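# Place bottles on ledges matching their cap colours

## Task

For every bottle, find the wall ledge whose label strip has the same colour as that bottle's cap, and set the bottle upright on that ledge with its entire base resting on it. A bottle counts only if it stays there by itself at the end, without the robot holding it in place.

## Robot and tools

Robot: two arms, left_arm and right_arm, each with six revolute joints and a parallel gripper. The names are just labels and do not mean the left or right side of any image. There are four cameras: cam_head_left, cam_head_right, cam_left_wrist and cam_right_wrist, each 896x504 pixels.

Frame: every reported pose uses one shared scene frame. Its origin sits on the table top midway between the arms. +x points out over the table, +z points up, and left_arm is on the +y side. Positions are in metres and orientations are quaternions in w,x,y,z order. A gripper's fingers extend along its own +z axis and close along its own y axis. The reported end_effector_position is the point between the finger pads, roughly 1 cm short of the fingertips. The printed hand position can be a little wrong, more so when the arm is stretched far.

execute_actions takes "actions", a list holding at most one item, and an optional boolean "pictures".
- Empty list ({"actions": []}): nothing is commanded; it returns the current state with camera images.
- Motion: {"rows": [...], "steps": n}, where n is 8 to 15 (15 if omitted). Each control step lasts 1/30 s. Every row is an absolute target for one step, and the final row is held for any remaining steps. A row always has 14 numbers, even if one arm stays still: left_arm waist, shoulder, elbow, wrist pitch, wrist yaw, wrist roll, opening, then the same seven for right_arm. The six joint values are target angles in radians, on the same scale as the Joint positions line. Stated ranges per arm: waist -2.618 to 3.054, shoulder 0.000 to 3.142, elbow 0.000 to 3.142, wrist pitch -1.571 to 1.571, wrist yaw -1.571 to 1.571, wrist roll -2.094 to 2.094. True ends may differ by up to 0.036 rad either way. A call is rejected (nothing sent) if a target exceeds an end by more than 0.036 rad and is also further out than that joint's current angle. Targets beyond the true end are clipped, and the result may add "joint sent to its limit", possibly about an earlier action. Opening is a value from -1 (closed) to +1 (fully open, a pad gap of 0.094 m).
- Wait: {"steps": n} with no rows, n up to 300; it returns after n steps since the previous result.
Images are included only with an empty list or when "pictures": true is given.

Motion limits: the target actually applied to each joint stays within a fixed distance of its measured angle: 0.202 rad for waist, 0.258 for shoulder, 0.238 for elbow, 0.573 for wrist pitch, 0.522 for wrist yaw and roll. If the targets would move a gripper more than 70 mm from where it is, the whole arm's targets are pulled back proportionally. Distant goals therefore need several calls. The result for an action arrives 8 steps before it ends; those steps run while the next reply is written, and the simulation keeps going during thinking. Arms keep approaching the last target until motion settles or a step is HELD.

Result lines: the state line gives each arm's gripper pose. Joint positions and Joint velocities list each arm's six joints (rad, rad/s) followed by the finger pad gap (m, m/s). grip_measured is the measured opening on the command scale. Joint torques are total drive outputs, offset and noisy, and not a clean contact signal. "joint command not followed" means a clearance check changed or blocked some joint targets; HELD marks steps where a row was not fully sent. MOTOR HOT appears at 75 °C; OVER-TEMPERATURE FAULT means an arm was halted (at 90 °C for 10 s, and at 100 °C it goes limp and drops whatever it holds). Long holding heats motors, even during thinking.

Gripping: away from ±1, the fingers go to the opening whose grip_measured equals the command. To hold something, command about 0.03 below its grip_measured; a smaller margin grips more gently. Each gripper's reading can be off by about 1 mm. Pads push roughly 50 to 62 N each, less on very thin parts. Objects may occasionally be tugged or bumped by outside forces.

zoom_image: {"camera": name, "region": [x0, y0, x1, y1]} in pixels of that camera's latest full image, origin at top-left, region no larger than 504 by 504. It returns an enlarged view.

Calibration: each camera has intrinsics K, distortion D and T_world_to_cam mapping the scene frame to the camera frame (OpenCV conventions). Head cameras may be off by a couple of degrees and several millimetres; wrist camera poses are derived from joint readings.

finished_scene: {"scene": n}, the number of the current scene. It ends that scene permanently and reports whether the goal was met; the next scene's task follows. Replying without any tool call ends everything.

Avoid: pushing or knocking anything off the table, dropping or slamming bottles, hard pushes, and letting the arms collide or press against each other. Release each bottle so that it stands on its own before ending the scene.

Each tool is called after ">>>" as a command line: name --argument value for each argument, lists and objects as JSON in quotes; but a table of rows of numbers goes row by row, as --pt "numbers of a row", without its own name.

## Session

>>> execute_actions --actions '[]'

Scene clock: 0.00 s of 7600.00 s.
left_arm: end_effector_position=(+0.3799, +0.2883, +0.4029) grip_measured=+1.000 end_effector_quat_wxyz=(+0.705, -0.012, +0.709, +0.021) | right_arm: end_effector_position=(+0.4063, -0.3510, +0.4069) grip_measured=+1.000 end_effector_quat_wxyz=(+0.704, +0.064, +0.704, -0.069)
Joint positions: left_arm=[-0.014  1.064  1.044  0.014 -0.005  0.013  0.094] | right_arm=[ 0.004  1.043  1.044  0.001 -0.004 -0.006  0.094]
Joint velocities: left_arm=[ 0.007  0.002 -0.002  0.007  0.007  0.022  0.   ] | right_arm=[-0.012  0.007 -0.012 -0.022 -0.037 -0.007  0.   ]
Joint torques (N m, as the arm reports them, + toward a larger angle): no reading
Motor temperatures (°C, as the motors report them): left_arm=[23 22 23 23 24 24] | right_arm=[25 24 25 25 25 23]

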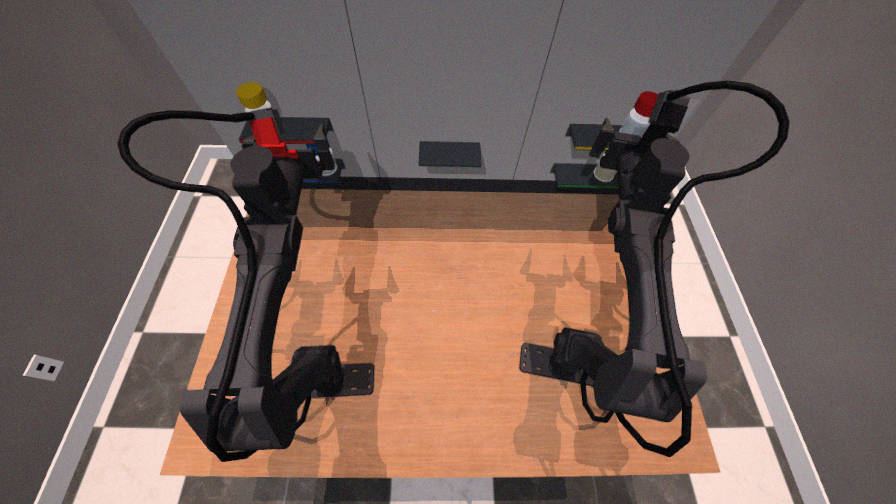

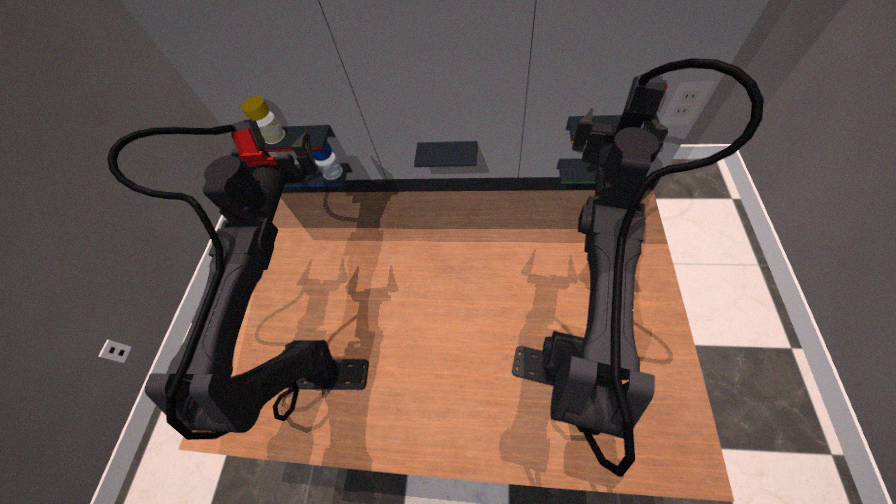

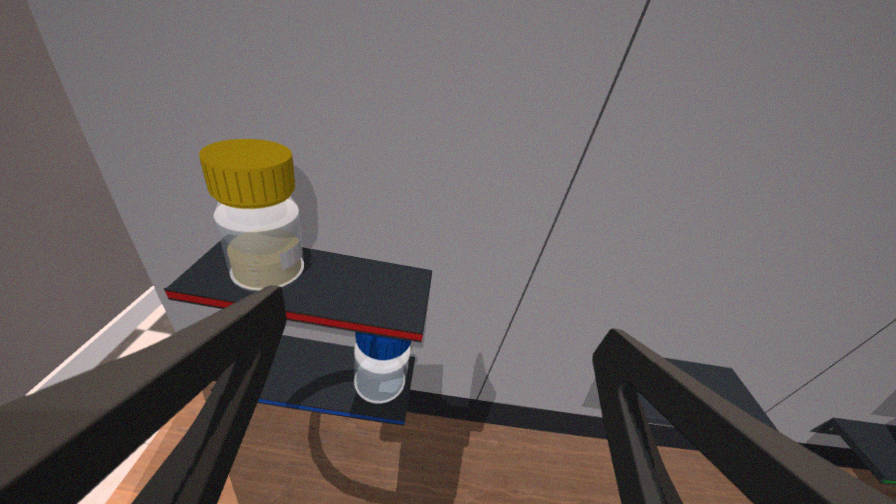

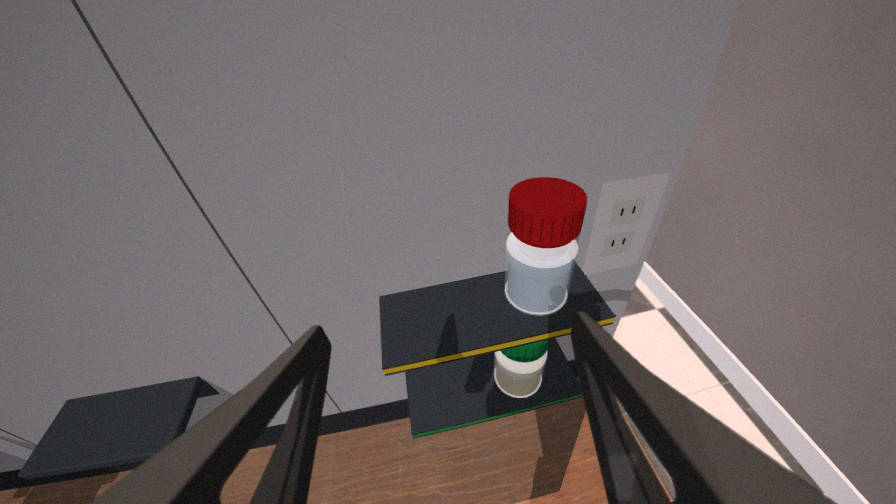

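>>> zoom_image --camera "cam_head_left" --region '[200, 60, 500, 230]'

>>> zoom_image --camera "cam_head_left" --region '[400, 60, 700, 230]'

>>> zoom_image --camera "cam_head_right" --region '[200, 60, 500, 230]'

Region (200, 60, 500, 230) of cam_head_left's 896x504 image, scaled by 1.680, with more detail than that image has; it fills the top 286 rows of this view, and the rest is white.

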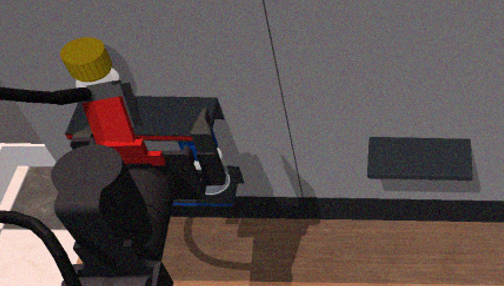

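Region (400, 60, 700, 230) of cam_head_left's 896x504 image, scaled by 1.680, with more detail than that image has; it fills the top 286 rows of this view, and the rest is white.

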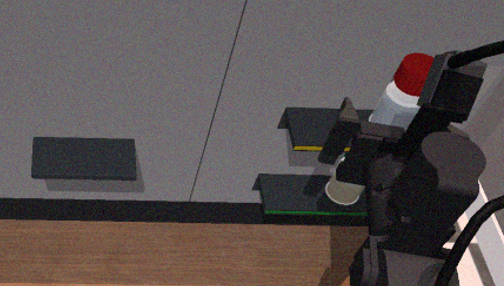

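Region (200, 60, 500, 230) of cam_head_right's 896x504 image, scaled by 1.680, with more detail than that image has; it fills the top 286 rows of this view, and the rest is white.

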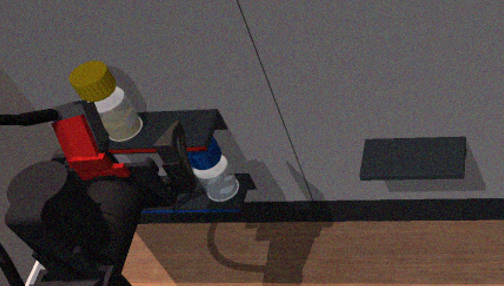

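>>> execute_actions --actions '[{"rows": [[0.257, 1.048, 0.674, 0.374, 0, 0, 1, -0.139, 1.048, 0.674, 0.374, 0, 0, 1]], "steps": 15}]'

>>> execute_actions --actions '[{"steps": 30}]' --pictures true

Scene clock: 5.83 s of 7600.00 s.
left_arm: end_effector_position=(+0.3605, +0.3919, +0.2879) grip_measured=+1.000 end_effector_quat_wxyz=(+0.660, -0.115, +0.734, +0.110) | right_arm: end_effector_position=(+0.3988, -0.4053, +0.2923) grip_measured=+1.000 end_effector_quat_wxyz=(+0.665, +0.121, +0.728, -0.113)
Joint positions: left_arm=[ 0.259  1.053  0.678  0.27  -0.007  0.009  0.094] | right_arm=[-0.136  1.055  0.681  0.284  0.001 -0.003  0.094]
Joint velocities: left_arm=[ 0.139  0.178 -0.745  0.022  0.007 -0.066  0.   ] | right_arm=[-0.007  0.325 -0.613  0.007 -0.007 -0.007  0.   ]
Joint torques (N m, as the arm reports them, + toward a larger angle): left_arm=[-0.89 -3.03  9.2   2.55  0.19 -0.06] | right_arm=[-0.27 -5.15 11.06  2.95 -0.02 -0.01]
Motor temperatures (°C, as the motors report them): left_arm=[23 22 25 25 24 24] | right_arm=[25 24 26 27 25 23]
Steps of this call (steps 1 to 90: nothing new was sent; then 2.60 s passed at rest; steps 91 to 97: the first 7 steps of this action). Readings (joint positions):
91: left_arm=[0.014 1.060 1.004 0.086 0.013 0.013] | right_arm=[-0.014 1.041 1.003 0.077 -0.014 -0.007]
92: left_arm=[0.070 1.049 0.944 0.166 0.019 0.013] | right_arm=[-0.051 1.032 0.940 0.170 -0.016 -0.007]
94: left_arm=[0.186 1.045 0.820 0.249 0.010 0.012] | right_arm=[-0.115 1.029 0.808 0.268 -0.005 -0.005]
97: the state above

Scene clock: 6.83 s of 7600.00 s.
left_arm: end_effector_position=(+0.3621, +0.3927, +0.2923) grip_measured=+1.000 end_effector_quat_wxyz=(+0.677, -0.113, +0.718, +0.113) | right_arm: end_effector_position=(+0.4015, -0.4062, +0.2983) grip_measured=+1.000 end_effector_quat_wxyz=(+0.683, +0.118, +0.711, -0.116)
Joint positions: left_arm=[ 0.26   1.062  0.653  0.351 -0.006  0.009  0.094] | right_arm=[-0.136  1.07   0.662  0.369  0.001 -0.003  0.094]
Joint velocities: left_arm=[-0.007 -0.017 -0.012 -0.066  0.007 -0.007  0.   ] | right_arm=[-0.002 -0.017 -0.012 -0.139  0.007 -0.007  0.   ]
Joint torques (N m, as the arm reports them, + toward a larger angle): left_arm=[-0.22 -2.83  7.73  1.81  0.08 -0.08] | right_arm=[-0.25 -4.82  9.32  2.05 -0.02  0.  ]
Motor temperatures (°C, as the motors report them): left_arm=[23 23 25 25 24 24] | right_arm=[25 24 27 27 25 23]
Kept back: nothing.
Steps of this call (steps 1 to 8: the last 8 steps of your previous action; steps 9 to 30: the robot went on to your last target). Readings (joint positions):
1: left_arm=[0.260 1.059 0.659 0.270 -0.007 0.009] | right_arm=[-0.136 1.065 0.667 0.284 0.001 -0.003]
2: left_arm=[0.260 1.062 0.653 0.270 -0.006 0.009] | right_arm=[-0.136 1.069 0.662 0.284 0.001 -0.003]
4: left_arm=[0.260 1.062 0.653 0.290 -0.006 0.009] | right_arm=[-0.136 1.070 0.662 0.305 0.001 -0.003]
8: left_arm=[0.260 1.062 0.653 0.331 -0.006 0.009] | right_arm=[-0.136 1.070 0.662 0.348 0.001 -0.003]
30: the state above
All arms were judged still, so your last target was given up. Only a new action makes them travel on or press farther. Fingers that are still opening or closing keep moving.
camera_calibration (this result's frames):
cam_left_wrist: T_world_to_cam=[[0.317707, -0.933654, 0.165384, 0.200397], [-0.550158, -0.323573, -0.769823, 0.572163], [0.772262, 0.153591, -0.616458, -0.074826], [0, 0, 0, 1]] pos_world=[0.308898, 0.38373, 0.361195]
cam_right_wrist: T_world_to_cam=[[-0.322623, -0.943758, -0.0723523, -0.235934], [-0.607448, 0.265064, -0.748831, 0.610041], [0.725894, -0.19764, -0.658799, -0.0549616], [0, 0, 0, 1]] pos_world=[0.334346, -0.395227, 0.403539]

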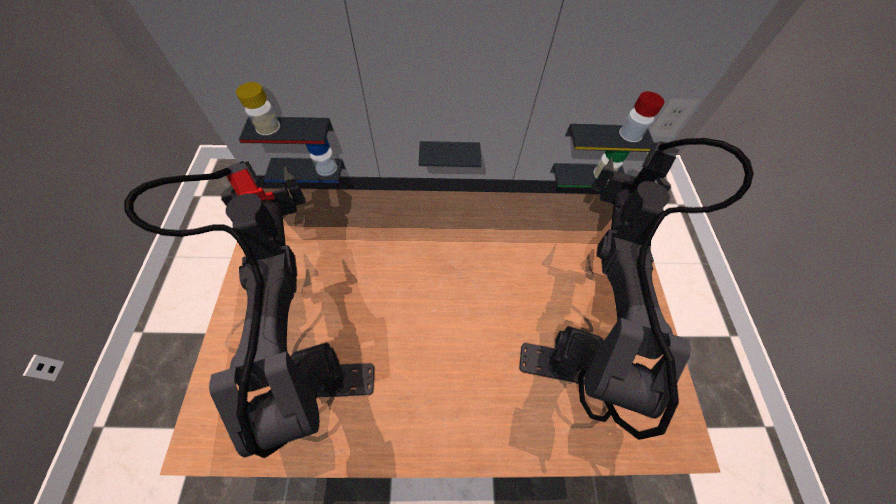

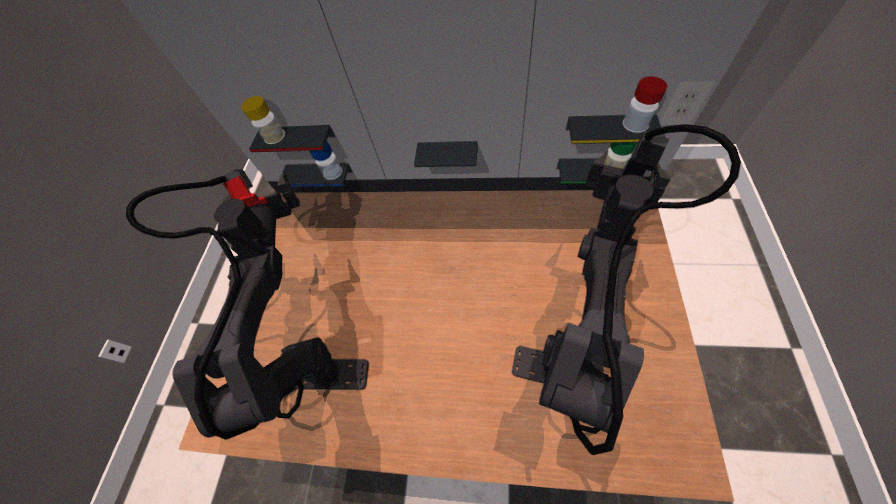

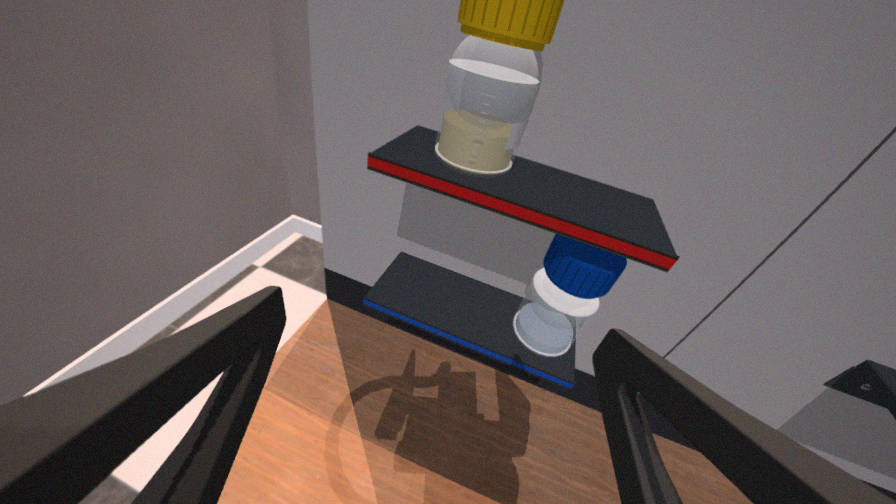

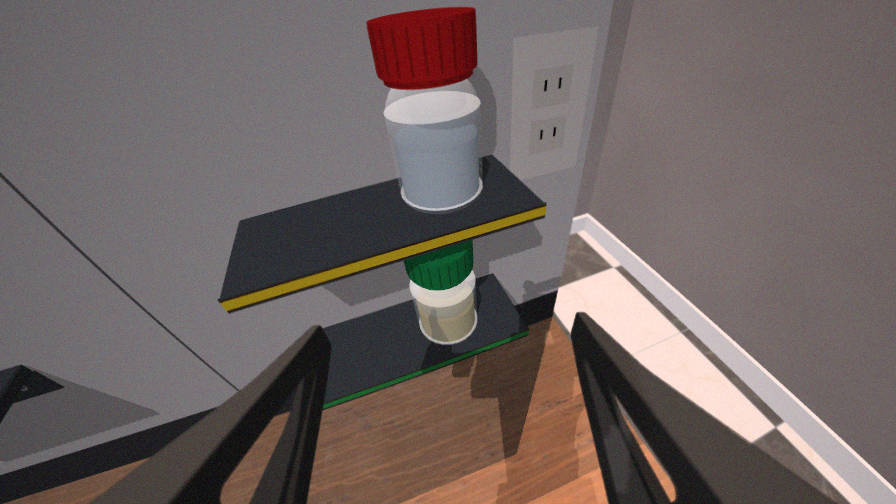

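>>> execute_actions --actions '[{"rows": [[0.222, 1.299, 0.888, 0.471, 0, 0, 1, -0.141, 1.155, 0.841, 0.355, 0, 0, 1]], "steps": 15}]'

>>> execute_actions --actions '[{"steps": 15}]' --pictures true

Scene clock: 11.47 s of 7600.00 s.
left_arm: end_effector_position=(+0.4208, +0.3968, +0.3227) grip_measured=+1.000 end_effector_quat_wxyz=(+0.698, -0.099, +0.702, +0.104) | right_arm: end_effector_position=(+0.4222, -0.4133, +0.3464) grip_measured=+1.000 end_effector_quat_wxyz=(+0.710, +0.114, +0.684, -0.120)
Joint positions: left_arm=[ 0.228  1.3    0.863  0.433 -0.004  0.008  0.094] | right_arm=[-0.136  1.151  0.821  0.368  0.001 -0.003  0.094]
Joint velocities: left_arm=[-0.012 -0.002 -0.012 -0.051  0.022 -0.007  0.   ] | right_arm=[ 0.007  0.017  0.066  0.125  0.007 -0.022  0.   ]
Joint torques (N m, as the arm reports them, + toward a larger angle): left_arm=[-0.46 -3.69  7.82  1.92  0.09 -0.08] | right_arm=[-0.4  -3.65  9.68  1.7  -0.01  0.  ]
Motor temperatures (°C, as the motors report them): left_arm=[23 23 26 26 24 24] | right_arm=[25 24 28 29 25 23]
Steps of this call (steps 1 to 90: nothing new was sent; then 1.40 s passed at rest; steps 91 to 97: the first 7 steps of this action). Readings (joint positions):
91: left_arm=[0.256 1.091 0.680 0.350 -0.007 0.008] | right_arm=[-0.136 1.080 0.684 0.352 0.001 -0.003]
92: left_arm=[0.248 1.156 0.742 0.363 -0.007 0.008] | right_arm=[-0.136 1.108 0.726 0.341 0.001 -0.003]
94: left_arm=[0.234 1.267 0.842 0.410 -0.006 0.008] | right_arm=[-0.136 1.147 0.794 0.351 0.001 -0.003]
97: the state above

Scene clock: 11.97 s of 7600.00 s.
left_arm: end_effector_position=(+0.4208, +0.3968, +0.3263) grip_measured=+1.000 end_effector_quat_wxyz=(+0.703, -0.098, +0.696, +0.105) | right_arm: end_effector_position=(+0.4222, -0.4133, +0.3467) grip_measured=+1.000 end_effector_quat_wxyz=(+0.710, +0.114, +0.684, -0.120)
Joint positions: left_arm=[ 0.228  1.3    0.863  0.448 -0.004  0.008  0.094] | right_arm=[-0.136  1.151  0.822  0.367  0.001 -0.003  0.094]
Joint velocities: left_arm=[-0.017  0.017 -0.007  0.007  0.007  0.037  0.   ] | right_arm=[ 0.007 -0.002 -0.002 -0.022 -0.037  0.022  0.   ]
Joint torques (N m, as the arm reports them, + toward a larger angle): left_arm=[-0.41 -3.69  7.95  1.77  0.06 -0.08] | right_arm=[-0.42 -3.65 10.06  1.88 -0.01 -0.01]
Motor temperatures (°C, as the motors report them): left_arm=[23 23 26 26 24 24] | right_arm=[25 24 28 29 25 23]
Kept back: nothing.
Steps of this call (steps 1 to 8: the last 8 steps of your previous action; steps 9 to 15: the robot went on to your last target). Readings (joint positions):
1: left_arm=[0.228 1.300 0.863 0.434 -0.004 0.008] | right_arm=[-0.136 1.151 0.822 0.369 0.001 -0.003]
2: left_arm=[0.228 1.300 0.863 0.438 -0.004 0.008] | right_arm=[-0.136 1.151 0.822 0.369 0.001 -0.003]
4: left_arm=[0.228 1.300 0.863 0.443 -0.004 0.008] | right_arm=[-0.136 1.151 0.822 0.367 0.001 -0.003]
8: left_arm=[0.228 1.300 0.863 0.446 -0.004 0.008] | right_arm=[-0.136 1.151 0.822 0.367 0.001 -0.003]
15: the state above
camera_calibration (this result's frames):
cam_left_wrist: T_world_to_cam=[[0.275966, -0.94669, 0.166194, 0.20244], [-0.50826, -0.290487, -0.810734, 0.614554], [0.815791, 0.139265, -0.561329, -0.130427], [0, 0, 0, 1]] pos_world=[0.362888, 0.388332, 0.391383]
cam_right_wrist: T_world_to_cam=[[-0.317363, -0.94557, -0.0719553, -0.235593], [-0.551091, 0.245649, -0.797468, 0.645758], [0.771738, -0.213433, -0.599055, -0.0861038], [0, 0, 0, 1]] pos_world=[0.347553, -0.399777, 0.446438]

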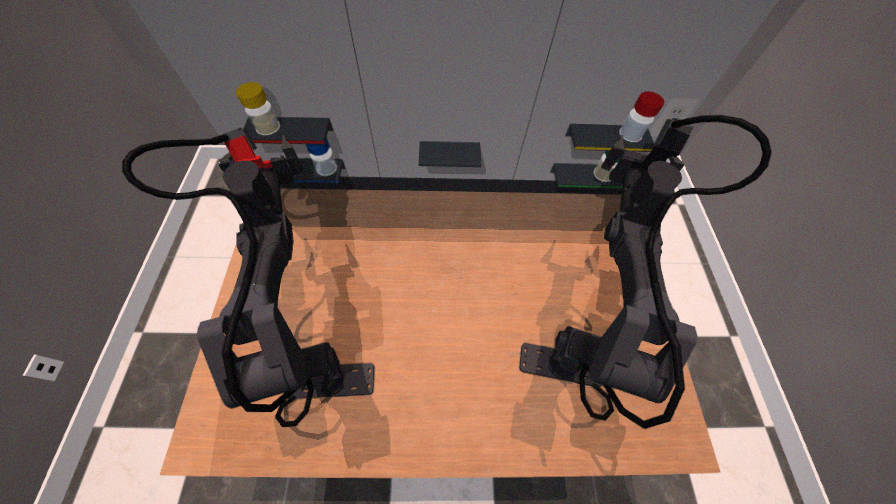

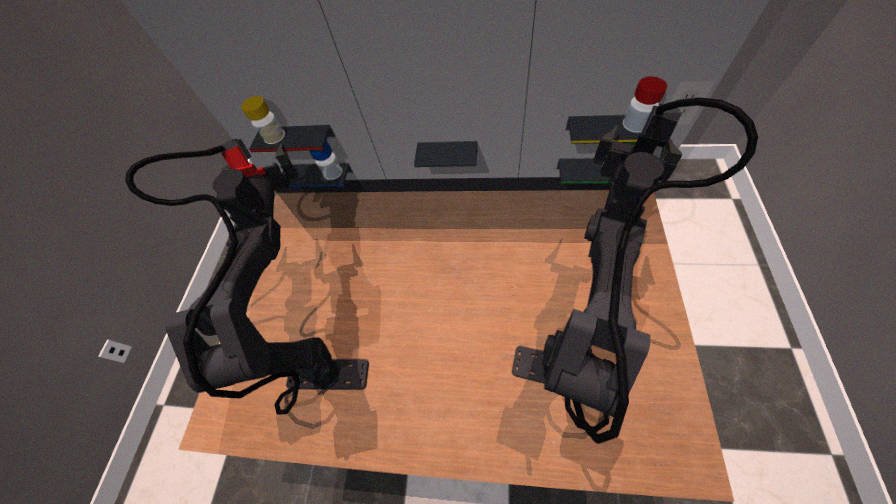

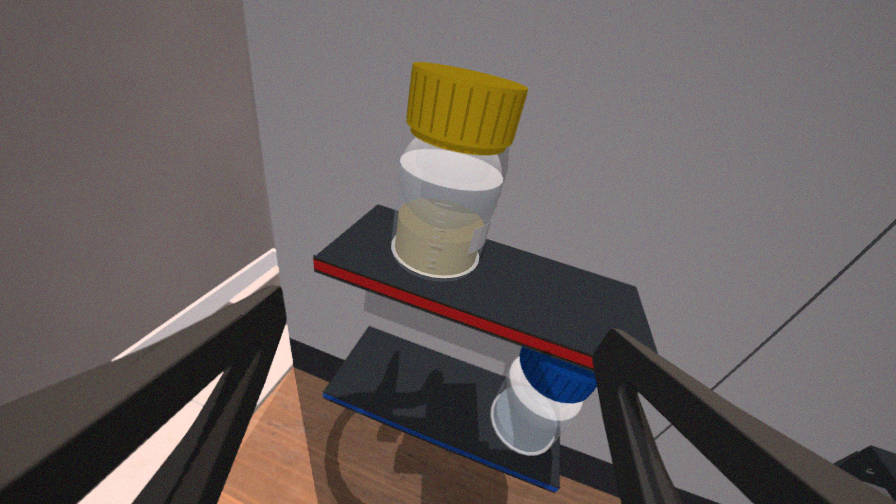

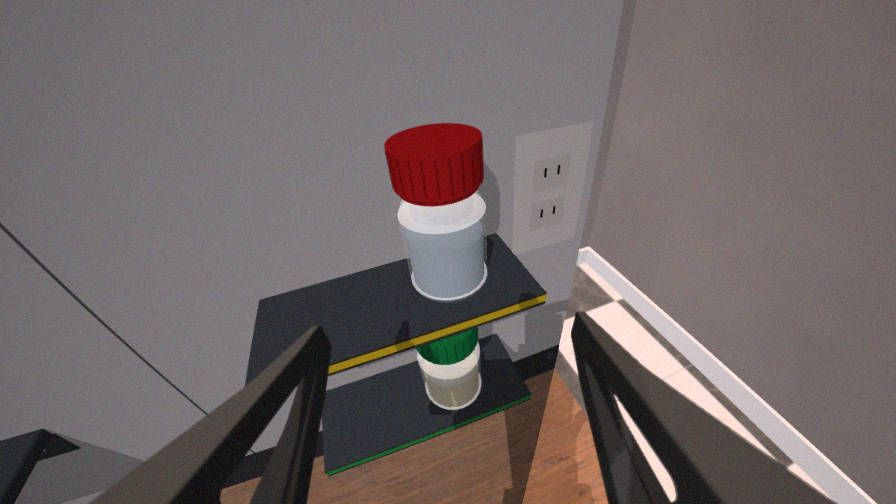

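>>> execute_actions --actions '[{"rows": [[0.218, 1.32, 0.905, 0.473, 0, 0, 1, -0.141, 1.177, 0.856, 0.361, 0, 0, 1],[0.214, 1.35, 0.931, 0.476, 0, 0, 1, -0.141, 1.208, 0.878, 0.370, 0, 0, 1],[0.214, 1.39, 0.965, 0.481, 0, 0, 1, -0.141, 1.251, 0.907, 0.382, 0, 0, 1],[0.214, 1.43, 1.0, 0.485, 0, 0, 1, -0.141, 1.293, 0.936, 0.394, 0, 0, 1],[0.214, 1.47, 1.034, 0.489, 0, 0, 1, -0.141, 1.336, 0.966, 0.406, 0, 0, 1],[0.214, 1.51, 1.069, 0.493, 0, 0, 1, -0.141, 1.378, 0.995, 0.418, 0, 0, 1],[0.214, 1.55, 1.103, 0.498, 0, 0, 1, -0.141, 1.421, 1.025, 0.431, 0, 0, 1],[0.214, 1.59, 1.137, 0.502, 0, 0, 1, -0.141, 1.463, 1.054, 0.443, 0, 0, 1],[0.214, 1.625, 1.167, 0.506, 0, 0, 1, -0.141, 1.5, 1.08, 0.453, 0, 0, 1],[0.214, 1.655, 1.193, 0.509, 0, 0, 1, -0.141, 1.532, 1.102, 0.462, 0, 0, 1],[0.214, 1.68, 1.215, 0.511, 0, 0, 1, -0.141, 1.559, 1.12, 0.47, 0, 0, 1],[0.214, 1.7, 1.232, 0.514, 0, 0, 1, -0.141, 1.58, 1.135, 0.476, 0, 0, 1],[0.214, 1.714, 1.244, 0.515, 0, 0, 1, -0.141, 1.595, 1.145, 0.48, 0, 0, 1]], "steps": 15}]'

>>> execute_actions --actions '[{"steps": 18}]' --pictures true

Scene clock: 14.73 s of 7600.00 s.
left_arm: end_effector_position=(+0.4618, +0.4055, +0.3371) grip_measured=+1.000 end_effector_quat_wxyz=(+0.709, -0.095, +0.691, +0.104) | right_arm: end_effector_position=(+0.4623, -0.4272, +0.3498) grip_measured=+1.000 end_effector_quat_wxyz=(+0.708, +0.114, +0.686, -0.120)
Joint positions: left_arm=[ 0.222  1.463  1.021  0.469 -0.004  0.008  0.094] | right_arm=[-0.136  1.326  0.955  0.403  0.001 -0.003  0.094]
Joint velocities: left_arm=[-0.022  1.184  1.043  0.198 -0.007 -0.081  0.   ] | right_arm=[-0.032  1.272  0.896  0.344  0.051 -0.037  0.   ]
Joint torques (N m, as the arm reports them, + toward a larger angle): left_arm=[-0.62 -3.89  7.57  1.62  0.08 -0.08] | right_arm=[-0.43 -4.31  9.51  1.8  -0.02  0.  ]
Motor temperatures (°C, as the motors report them): left_arm=[23 23 27 27 24 24] | right_arm=[25 24 28 29 25 23]
Steps of this call (steps 1 to 15: the robot went on to your last target; steps 16 to 76: nothing new was sent; steps 77 to 83: the first 7 steps of this action). Readings (joint positions):
77: left_arm=[0.228 1.300 0.863 0.449 -0.004 0.008] | right_arm=[-0.136 1.153 0.822 0.367 0.001 -0.003]
78: left_arm=[0.228 1.305 0.868 0.449 -0.004 0.008] | right_arm=[-0.136 1.159 0.826 0.368 0.001 -0.003]
80: left_arm=[0.224 1.348 0.913 0.452 -0.004 0.008] | right_arm=[-0.136 1.204 0.864 0.373 0.001 -0.003]
83: the state above

Scene clock: 15.33 s of 7600.00 s.
left_arm: end_effector_position=(+0.5233, +0.4220, +0.3094) grip_measured=+1.000 end_effector_quat_wxyz=(+0.695, -0.098, +0.705, +0.099) | right_arm: end_effector_position=(+0.5251, -0.4486, +0.3193) grip_measured=+1.000 end_effector_quat_wxyz=(+0.694, +0.119, +0.700, -0.115)
Joint positions: left_arm=[ 0.221  1.72   1.211  0.495 -0.003  0.003  0.094] | right_arm=[-0.136  1.6    1.116  0.475  0.     0.004  0.094]
Joint velocities: left_arm=[ 0.002 -0.027  0.007 -0.022 -0.022  0.037  0.   ] | right_arm=[ 0.007 -0.012 -0.017 -0.11   0.022 -0.022  0.   ]
Joint torques (N m, as the arm reports them, + toward a larger angle): left_arm=[-0.5  -7.28  8.5   1.78  0.04 -0.03] | right_arm=[-0.36 -8.53 10.85  2.06 -0.01 -0.07]
Motor temperatures (°C, as the motors report them): left_arm=[23 23 27 27 24 24] | right_arm=[25 24 29 29 25 23]
Kept back: nothing.
Steps of this call (steps 1 to 8: the last 8 steps of your previous action; steps 9 to 18: the robot went on to your last target). Readings (joint positions):
1: left_arm=[0.222 1.505 1.057 0.476 -0.004 0.008] | right_arm=[-0.136 1.371 0.986 0.414 0.001 -0.003]
2: left_arm=[0.222 1.546 1.091 0.481 -0.004 0.008] | right_arm=[-0.136 1.415 1.015 0.424 0.001 -0.003]
4: left_arm=[0.222 1.622 1.148 0.487 -0.004 0.008] | right_arm=[-0.136 1.497 1.063 0.441 0.001 -0.003]
8: left_arm=[0.222 1.713 1.202 0.489 -0.004 0.008] | right_arm=[-0.136 1.596 1.108 0.461 0.000 0.004]
18: the state above
camera_calibration (this result's frames):
cam_left_wrist: T_world_to_cam=[[0.270937, -0.94714, 0.171813, 0.201952], [-0.528208, -0.295501, -0.796037, 0.668304], [0.804729, 0.124922, -0.580349, -0.209325], [0, 0, 0, 1]] pos_world=[0.466737, 0.414911, 0.375815]
cam_right_wrist: T_world_to_cam=[[-0.319753, -0.944161, -0.0794836, -0.234], [-0.584472, 0.262572, -0.767756, 0.704957], [0.745755, -0.199036, -0.635794, -0.157645], [0, 0, 0, 1]] pos_world=[0.45477, -0.437413, 0.422406]

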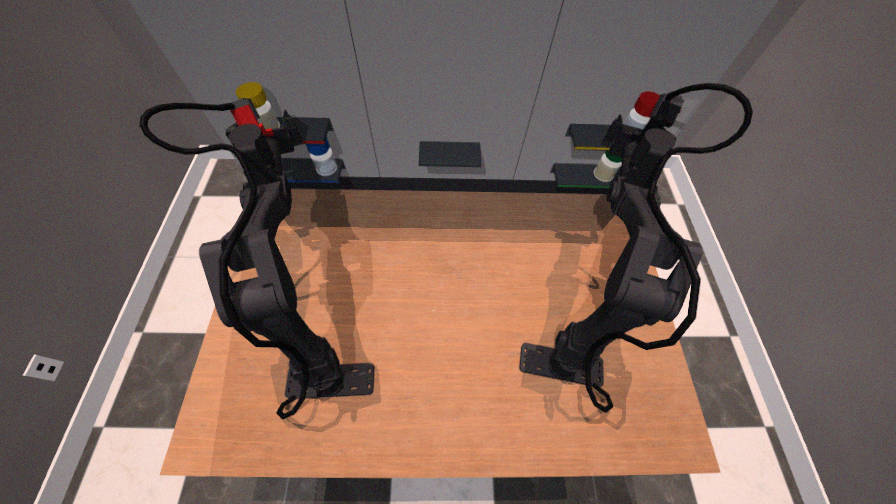

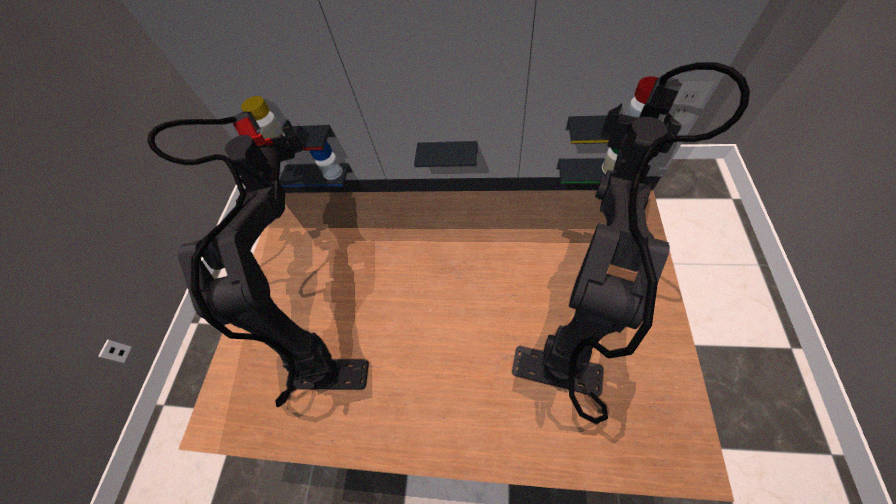

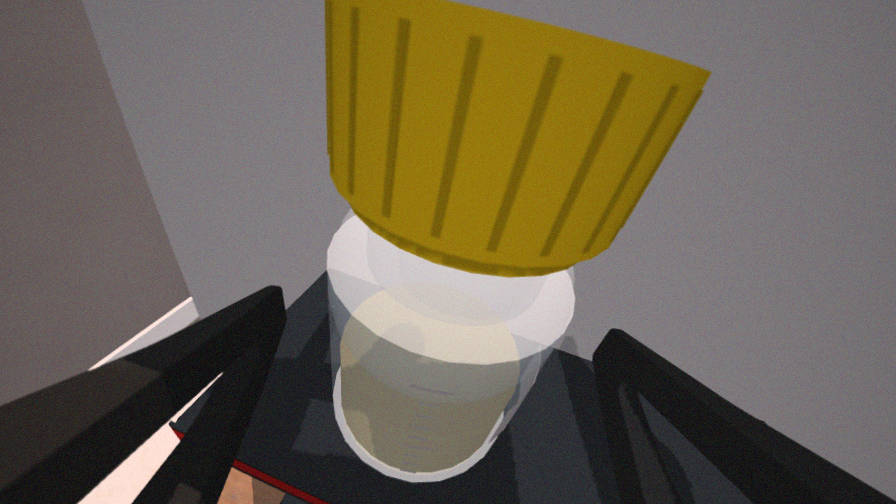

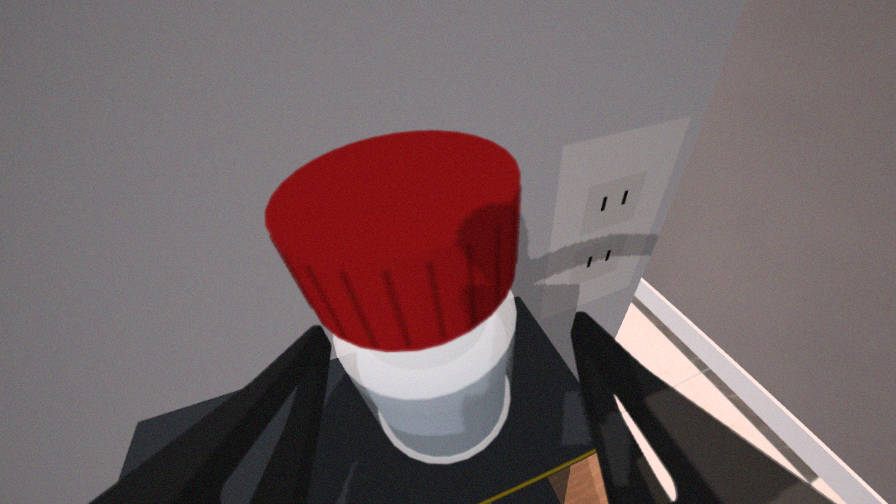

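>>> execute_actions --actions '[{"rows": [[0.214, 1.714, 1.244, 0.515, 0, 0, 0.9, -0.141, 1.595, 1.145, 0.48, 0, 0, 0.9],[0.214, 1.714, 1.244, 0.515, 0, 0, 0.8, -0.141, 1.595, 1.145, 0.48, 0, 0, 0.8],[0.214, 1.714, 1.244, 0.515, 0, 0, 0.7, -0.141, 1.595, 1.145, 0.48, 0, 0, 0.7],[0.214, 1.714, 1.244, 0.515, 0, 0, 0.6, -0.141, 1.595, 1.145, 0.48, 0, 0, 0.6],[0.214, 1.714, 1.244, 0.515, 0, 0, 0.52, -0.141, 1.595, 1.145, 0.48, 0, 0, 0.52],[0.214, 1.714, 1.244, 0.515, 0, 0, 0.46, -0.141, 1.595, 1.145, 0.48, 0, 0, 0.46],[0.214, 1.714, 1.244, 0.515, 0, 0, 0.41, -0.141, 1.595, 1.145, 0.48, 0, 0, 0.41],[0.214, 1.714, 1.244, 0.515, 0, 0, 0.37, -0.141, 1.595, 1.145, 0.48, 0, 0, 0.37],[0.214, 1.714, 1.244, 0.515, 0, 0, 0.33, -0.141, 1.595, 1.145, 0.48, 0, 0, 0.33],[0.214, 1.714, 1.244, 0.515, 0, 0, 0.29, -0.141, 1.595, 1.145, 0.48, 0, 0, 0.29],[0.214, 1.714, 1.244, 0.515, 0, 0, 0.25, -0.141, 1.595, 1.145, 0.48, 0, 0, 0.25],[0.214, 1.714, 1.244, 0.515, 0, 0, 0.21, -0.141, 1.595, 1.145, 0.48, 0, 0, 0.21],[0.214, 1.714, 1.244, 0.515, 0, 0, 0.17, -0.141, 1.595, 1.145, 0.48, 0, 0, 0.17],[0.214, 1.714, 1.244, 0.515, 0, 0, 0.13, -0.141, 1.595, 1.145, 0.48, 0, 0, 0.13]], "steps": 15}]'

>>> execute_actions --actions '[{"steps": 15}]' --pictures true

Scene clock: 17.33 s of 7600.00 s.
left_arm: end_effector_position=(+0.5233, +0.4220, +0.3094) grip_measured=+0.436 end_effector_quat_wxyz=(+0.695, -0.098, +0.705, +0.099) | right_arm: end_effector_position=(+0.5251, -0.4486, +0.3195) grip_measured=+0.435 end_effector_quat_wxyz=(+0.695, +0.119, +0.700, -0.115)
Joint positions: left_arm=[ 0.221  1.72   1.211  0.495 -0.003  0.003  0.067] | right_arm=[-0.136  1.6    1.116  0.475  0.     0.004  0.067]
Joint velocities: left_arm=[-0.027 -0.012  0.007 -0.051 -0.066 -0.051 -0.05 ] | right_arm=[-0.007  0.002 -0.002  0.066 -0.066  0.007 -0.048]
Joint torques (N m, as the arm reports them, + toward a larger angle): left_arm=[-0.44 -7.36  8.48  1.77  0.05 -0.01] | right_arm=[-0.42 -8.54 10.83  2.06 -0.01 -0.05]
Motor temperatures (°C, as the motors report them): left_arm=[23 23 28 27 24 24] | right_arm=[25 25 29 30 25 23]
Steps of this call (steps 1 to 15: the robot went on to your last target; steps 16 to 53: nothing new was sent; steps 54 to 60: the first 7 steps of this action). Readings (joint positions):
54: left_arm=[0.221 1.720 1.211 0.495 -0.003 0.003] | right_arm=[-0.136 1.600 1.116 0.475 0.000 0.004]
55: left_arm=[0.221 1.720 1.211 0.495 -0.003 0.003] | right_arm=[-0.136 1.600 1.116 0.475 0.000 0.004]
57: left_arm=[0.221 1.720 1.211 0.495 -0.003 0.003] | right_arm=[-0.136 1.600 1.116 0.475 0.000 0.004]
60: the state above

Scene clock: 17.83 s of 7600.00 s.
left_arm: end_effector_position=(+0.5232, +0.4223, +0.3094) grip_measured=+0.163 end_effector_quat_wxyz=(+0.695, -0.099, +0.705, +0.099) | right_arm: end_effector_position=(+0.5253, -0.4483, +0.3196) grip_measured=+0.176 end_effector_quat_wxyz=(+0.695, +0.117, +0.700, -0.115)
Joint positions: left_arm=[ 0.221  1.72   1.211  0.495 -0.004  0.003  0.055] | right_arm=[-0.136  1.6    1.116  0.476 -0.002  0.003  0.055]
Joint velocities: left_arm=[-0.002  0.012  0.002 -0.037  0.007 -0.095  0.   ] | right_arm=[ 0.007 -0.007  0.012 -0.066 -0.022  0.051  0.   ]
Joint torques (N m, as the arm reports them, + toward a larger angle): left_arm=[-0.44 -7.37  8.48  1.77  0.07 -0.03] | right_arm=[-0.42 -8.52 10.84  2.06  0.02 -0.04]
Motor temperatures (°C, as the motors report them): left_arm=[23 24 28 27 24 24] | right_arm=[25 25 29 30 25 23]
Kept back: nothing.
Steps of this call (steps 1 to 8: the last 8 steps of your previous action; steps 9 to 15: the robot went on to your last target). Readings (joint positions):
1: left_arm=[0.221 1.720 1.211 0.495 -0.003 0.003] | right_arm=[-0.136 1.600 1.116 0.475 -0.000 0.004]
2: left_arm=[0.221 1.720 1.211 0.495 -0.003 0.003] | right_arm=[-0.136 1.600 1.116 0.475 -0.001 0.004]
4: left_arm=[0.221 1.720 1.211 0.495 -0.004 0.003] | right_arm=[-0.136 1.600 1.116 0.475 -0.001 0.004]
8: left_arm=[0.221 1.720 1.211 0.495 -0.004 0.003] | right_arm=[-0.136 1.600 1.116 0.476 -0.002 0.003]
15: the state above
All arms were judged still, so your last target was given up. Only a new action makes them travel on or press farther. Fingers that are still opening or closing keep moving.
camera_calibration (this result's frames):
cam_left_wrist: T_world_to_cam=[[0.272383, -0.946729, 0.171793, 0.201297], [-0.527761, -0.296291, -0.79604, 0.668442], [0.804534, 0.126162, -0.580351, -0.209718], [0, 0, 0, 1]] pos_world=[0.466673, 0.415085, 0.375815]
cam_right_wrist: T_world_to_cam=[[-0.317525, -0.945007, -0.0783554, -0.235481], [-0.584522, 0.260125, -0.76855, 0.704336], [0.746668, -0.198233, -0.634973, -0.15787], [0, 0, 0, 1]] pos_world=[0.454805, -0.437041, 0.422624]

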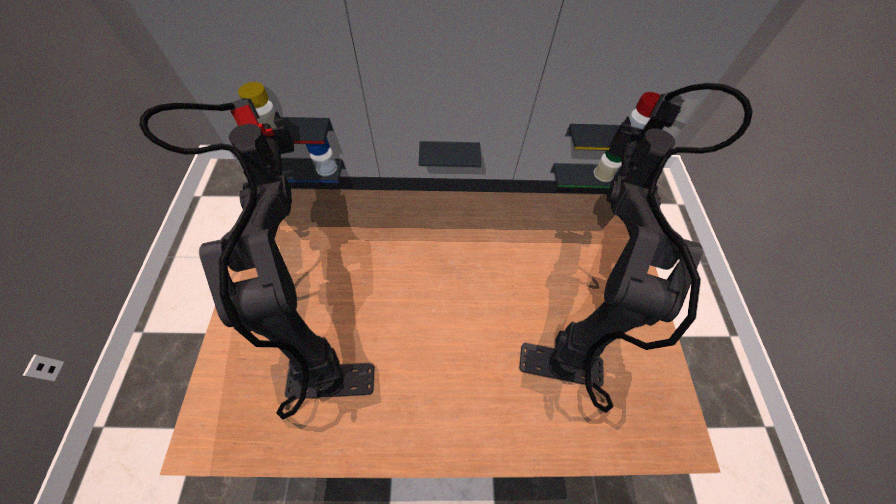

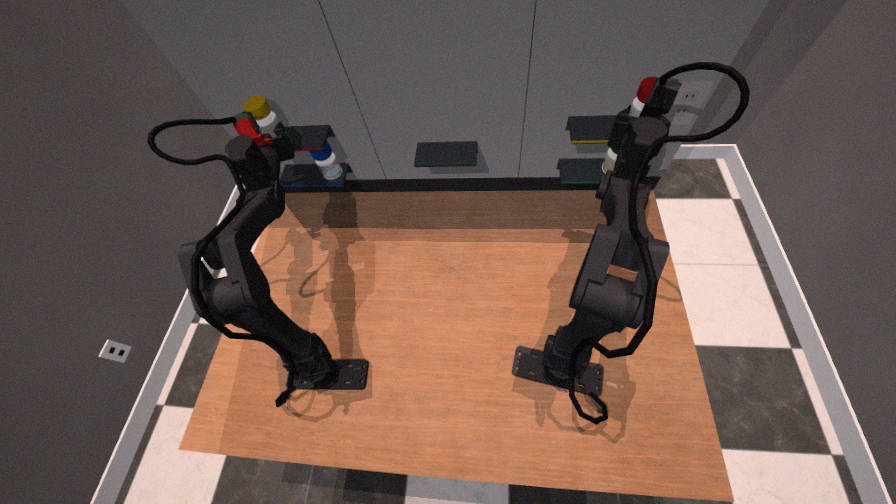

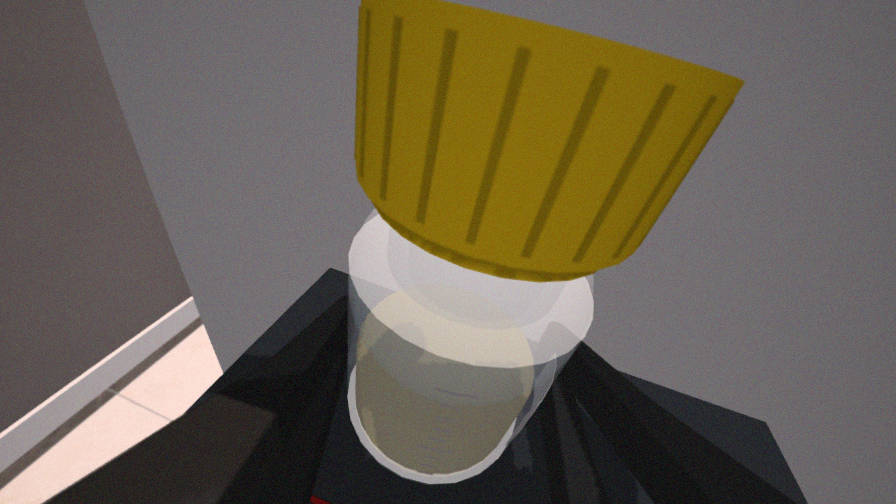

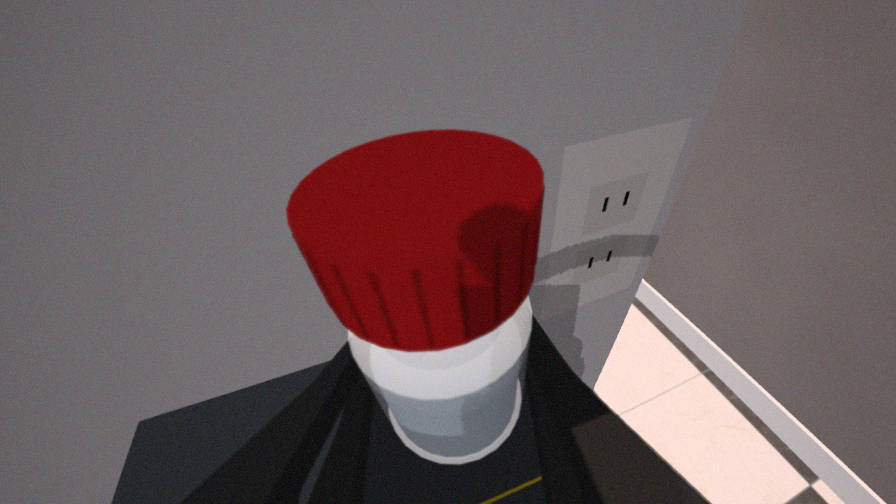

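>>> execute_actions --actions '[{"rows": [[0.214, 1.711, 1.252, 0.504, 0, 0, 0.13, -0.141, 1.592, 1.154, 0.469, 0, 0, 0.14],[0.214, 1.708, 1.261, 0.492, 0, 0, 0.13, -0.141, 1.589, 1.164, 0.456, 0, 0, 0.14],[0.214, 1.704, 1.272, 0.478, 0, 0, 0.13, -0.141, 1.585, 1.176, 0.441, 0, 0, 0.14],[0.214, 1.70, 1.284, 0.462, 0, 0, 0.13, -0.141, 1.581, 1.189, 0.425, 0, 0, 0.14],[0.214, 1.696, 1.296, 0.446, 0, 0, 0.13, -0.141, 1.577, 1.202, 0.408, 0, 0, 0.14],[0.214, 1.692, 1.308, 0.43, 0, 0, 0.13, -0.141, 1.573, 1.215, 0.392, 0, 0, 0.14],[0.214, 1.689, 1.318, 0.416, 0, 0, 0.13, -0.141, 1.569, 1.227, 0.377, 0, 0, 0.14],[0.214, 1.686, 1.326, 0.406, 0, 0, 0.13, -0.141, 1.566, 1.235, 0.366, 0, 0, 0.14],[0.214, 1.685, 1.33, 0.40, 0, 0, 0.13, -0.141, 1.565, 1.24, 0.36, 0, 0, 0.14]], "steps": 12}]'

>>> execute_actions --actions '[{"steps": 10}]'

Scene clock: 21.93 s of 7600.00 s.
left_arm: end_effector_position=(+0.5240, +0.4225, +0.3108) grip_measured=+0.163 end_effector_quat_wxyz=(+0.693, -0.099, +0.707, +0.099) | right_arm: end_effector_position=(+0.5261, -0.4486, +0.3208) grip_measured=+0.176 end_effector_quat_wxyz=(+0.691, +0.118, +0.704, -0.114)
Joint positions: left_arm=[ 0.221  1.72   1.224  0.475 -0.004  0.003  0.055] | right_arm=[-0.136  1.6    1.132  0.449 -0.002  0.003  0.055]
Joint velocities: left_arm=[-0.012 -0.002  0.203 -0.374 -0.051 -0.007  0.   ] | right_arm=[ 0.012 -0.002  0.242 -0.447 -0.007  0.066  0.001]
Joint torques (N m, as the arm reports them, + toward a larger angle): left_arm=[-0.45 -8.43  9.49  2.    0.07 -0.02] | right_arm=[-0.41 -9.45 12.07  2.41  0.01 -0.07]
Motor temperatures (°C, as the motors report them): left_arm=[23 24 29 28 24 24] | right_arm=[25 25 30 30 25 23]
Steps of this call (steps 1 to 90: nothing new was sent; then 0.97 s passed at rest; steps 91 to 94: the first 4 steps of this action). Readings (joint positions):
91: left_arm=[0.221 1.720 1.211 0.495 -0.004 0.003] | right_arm=[-0.136 1.600 1.116 0.476 -0.002 0.003]
92: left_arm=[0.221 1.720 1.213 0.494 -0.004 0.003] | right_arm=[-0.136 1.600 1.118 0.472 -0.002 0.003]
94: the state above

Scene clock: 22.27 s of 7600.00 s.
left_arm: end_effector_position=(+0.5272, +0.4234, +0.3197) grip_measured=+0.163 end_effector_quat_wxyz=(+0.683, -0.100, +0.717, +0.097) | right_arm: end_effector_position=(+0.5290, -0.4495, +0.3291) grip_measured=+0.176 end_effector_quat_wxyz=(+0.678, +0.120, +0.716, -0.112)
Joint positions: left_arm=[ 0.221  1.72   1.288  0.384 -0.004  0.003  0.055] | right_arm=[-0.136  1.6    1.201  0.344 -0.002  0.003  0.055]
Joint velocities: left_arm=[ 0.007 -0.007 -0.027 -0.212  0.081 -0.066  0.   ] | right_arm=[ 0.017  0.002 -0.012 -0.125  0.022 -0.066  0.   ]
Joint torques (N m, as the arm reports them, + toward a larger angle): left_arm=[-0.44 -9.44  9.08  1.91  0.06 -0.03] | right_arm=[ -0.42 -10.77  11.85   2.36   0.01  -0.06]
Motor temperatures (°C, as the motors report them): left_arm=[23 24 29 28 24 24] | right_arm=[25 25 30 30 25 23]
Kept back: nothing.
Steps of this call (steps 1 to 8: the last 8 steps of your previous action; steps 9 to 10: the robot went on to your last target). Readings (joint positions):
1: left_arm=[0.221 1.720 1.232 0.461 -0.004 0.003] | right_arm=[-0.136 1.600 1.141 0.432 -0.002 0.003]
2: left_arm=[0.221 1.720 1.242 0.445 -0.004 0.003] | right_arm=[-0.136 1.600 1.151 0.415 -0.002 0.003]
4: left_arm=[0.221 1.720 1.262 0.416 -0.004 0.003] | right_arm=[-0.136 1.600 1.173 0.381 -0.002 0.003]
8: left_arm=[0.221 1.720 1.286 0.390 -0.004 0.003] | right_arm=[-0.136 1.600 1.200 0.351 -0.002 0.003]
10: the state above

>>> execute_actions --actions '[{"rows": [[0.214,1.658,1.33,0.40,0,0,0.13,-0.141,1.537,1.24,0.36,0,0,0.14],[0.209,1.631,1.32,0.401,0,0,0.13,-0.141,1.509,1.23,0.36,0,0,0.14],[0.199,1.603,1.299,0.404,0,0,0.13,-0.141,1.481,1.211,0.361,0,0,0.14],[0.186,1.576,1.271,0.408,0,0,0.13,-0.141,1.453,1.186,0.362,0,0,0.14],[0.171,1.549,1.239,0.412,0,0,0.13,-0.141,1.425,1.157,0.363,0,0,0.14],[0.157,1.522,1.208,0.416,0,0,0.13,-0.141,1.397,1.128,0.364,0,0,0.14],[0.142,1.495,1.176,0.42,0,0,0.13,-0.141,1.37,1.099,0.365,0,0,0.14],[0.127,1.467,1.145,0.424,0,0,0.13,-0.141,1.342,1.07,0.366,0,0,0.14],[0.112,1.44,1.113,0.428,0,0,0.13,-0.141,1.314,1.042,0.367,0,0,0.14],[0.098,1.413,1.082,0.432,0,0,0.13,-0.141,1.286,1.013,0.368,0,0,0.14],[0.083,1.389,1.05,0.436,0,0,0.13,-0.141,1.261,0.984,0.369,0,0,0.14],[0.07,1.369,1.022,0.44,0,0,0.13,-0.141,1.24,0.958,0.37,0,0,0.14],[0.06,1.355,1.001,0.442,0,0,0.13,-0.141,1.226,0.939,0.37,0,0,0.14],[0.053,1.345,0.987,0.444,0,0,0.13,-0.141,1.216,0.926,0.37,0,0,0.14],[0.05,1.345,0.98,0.445,0,0,0.13,-0.141,1.216,0.92,0.37,0,0,0.14]], "steps": 15}]'

>>> execute_actions --actions '[{"steps": 14}]'

Scene clock: 30.27 s of 7600.00 s.
left_arm: end_effector_position=(+0.5035, +0.3989, +0.3391) grip_measured=+0.163 end_effector_quat_wxyz=(+0.690, -0.089, +0.713, +0.088) | right_arm: end_effector_position=(+0.4998, -0.4395, +0.3512) grip_measured=+0.176 end_effector_quat_wxyz=(+0.687, +0.119, +0.708, -0.113)
Joint positions: left_arm=[ 0.187  1.599  1.219  0.347 -0.007  0.003  0.055] | right_arm=[-0.136  1.473  1.143  0.3   -0.002  0.003  0.055]
Joint velocities: left_arm=[-0.432 -1.033 -0.711  0.037 -0.022 -0.095  0.   ] | right_arm=[-0.012 -1.082 -0.667  0.051  0.022 -0.007 -0.001]
Joint torques (N m, as the arm reports them, + toward a larger angle): left_arm=[-1.4  -9.31  6.36  2.18  0.13 -0.02] | right_arm=[-0.39 -9.97  7.87  2.54  0.02 -0.05]
Motor temperatures (°C, as the motors report them): left_arm=[23 27 30 29 24 24] | right_arm=[25 27 32 33 25 23]
Steps of this call (steps 1 to 30: the robot went on to your last target; steps 31 to 90: nothing new was sent; then 4.77 s passed at rest; steps 91 to 97: the first 7 steps of this action). Readings (joint positions):
91: left_arm=[0.221 1.718 1.288 0.360 -0.004 0.003] | right_arm=[-0.136 1.598 1.201 0.317 -0.002 0.003]
92: left_arm=[0.221 1.714 1.288 0.355 -0.004 0.003] | right_arm=[-0.136 1.592 1.201 0.311 -0.002 0.003]
94: left_arm=[0.216 1.689 1.281 0.344 -0.005 0.003] | right_arm=[-0.136 1.566 1.196 0.298 -0.002 0.003]
97: the state above

Scene clock: 30.73 s of 7600.00 s.
left_arm: end_effector_position=(+0.4566, +0.3195, +0.3331) grip_measured=+0.163 end_effector_quat_wxyz=(+0.700, -0.035, +0.712, +0.037) | right_arm: end_effector_position=(+0.4419, -0.4195, +0.3501) grip_measured=+0.176 end_effector_quat_wxyz=(+0.699, +0.117, +0.696, -0.115)
Joint positions: left_arm=[0.049 1.372 0.972 0.384 0.003 0.003 0.055] | right_arm=[-0.136  1.233  0.92   0.318 -0.002  0.003  0.055]
Joint velocities: left_arm=[ 0.002 -0.002 -0.012  0.11   0.022  0.007 -0.001] | right_arm=[-0.012  0.002 -0.042 -0.051 -0.022  0.022  0.001]
Joint torques (N m, as the arm reports them, + toward a larger angle): left_arm=[-0.03 -6.13  6.64  2.15 -0.03 -0.02] | right_arm=[-0.43 -6.05  8.38  2.6   0.01 -0.06]
Motor temperatures (°C, as the motors report them): left_arm=[23 27 30 29 24 24] | right_arm=[25 27 32 33 25 23]
Kept back: nothing.
Steps of this call (steps 1 to 8: the last 8 steps of your previous action; steps 9 to 14: the robot went on to your last target). Readings (joint positions):
1: left_arm=[0.170 1.564 1.193 0.350 -0.007 0.003] | right_arm=[-0.136 1.436 1.119 0.303 -0.002 0.003]
2: left_arm=[0.152 1.528 1.165 0.355 -0.007 0.003] | right_arm=[-0.136 1.398 1.095 0.307 -0.002 0.003]
4: left_arm=[0.113 1.462 1.108 0.368 -0.006 0.003] | right_arm=[-0.136 1.329 1.043 0.319 -0.002 0.003]
8: left_arm=[0.058 1.378 1.009 0.386 0.002 0.003] | right_arm=[-0.136 1.239 0.954 0.332 -0.002 0.003]
14: the state above


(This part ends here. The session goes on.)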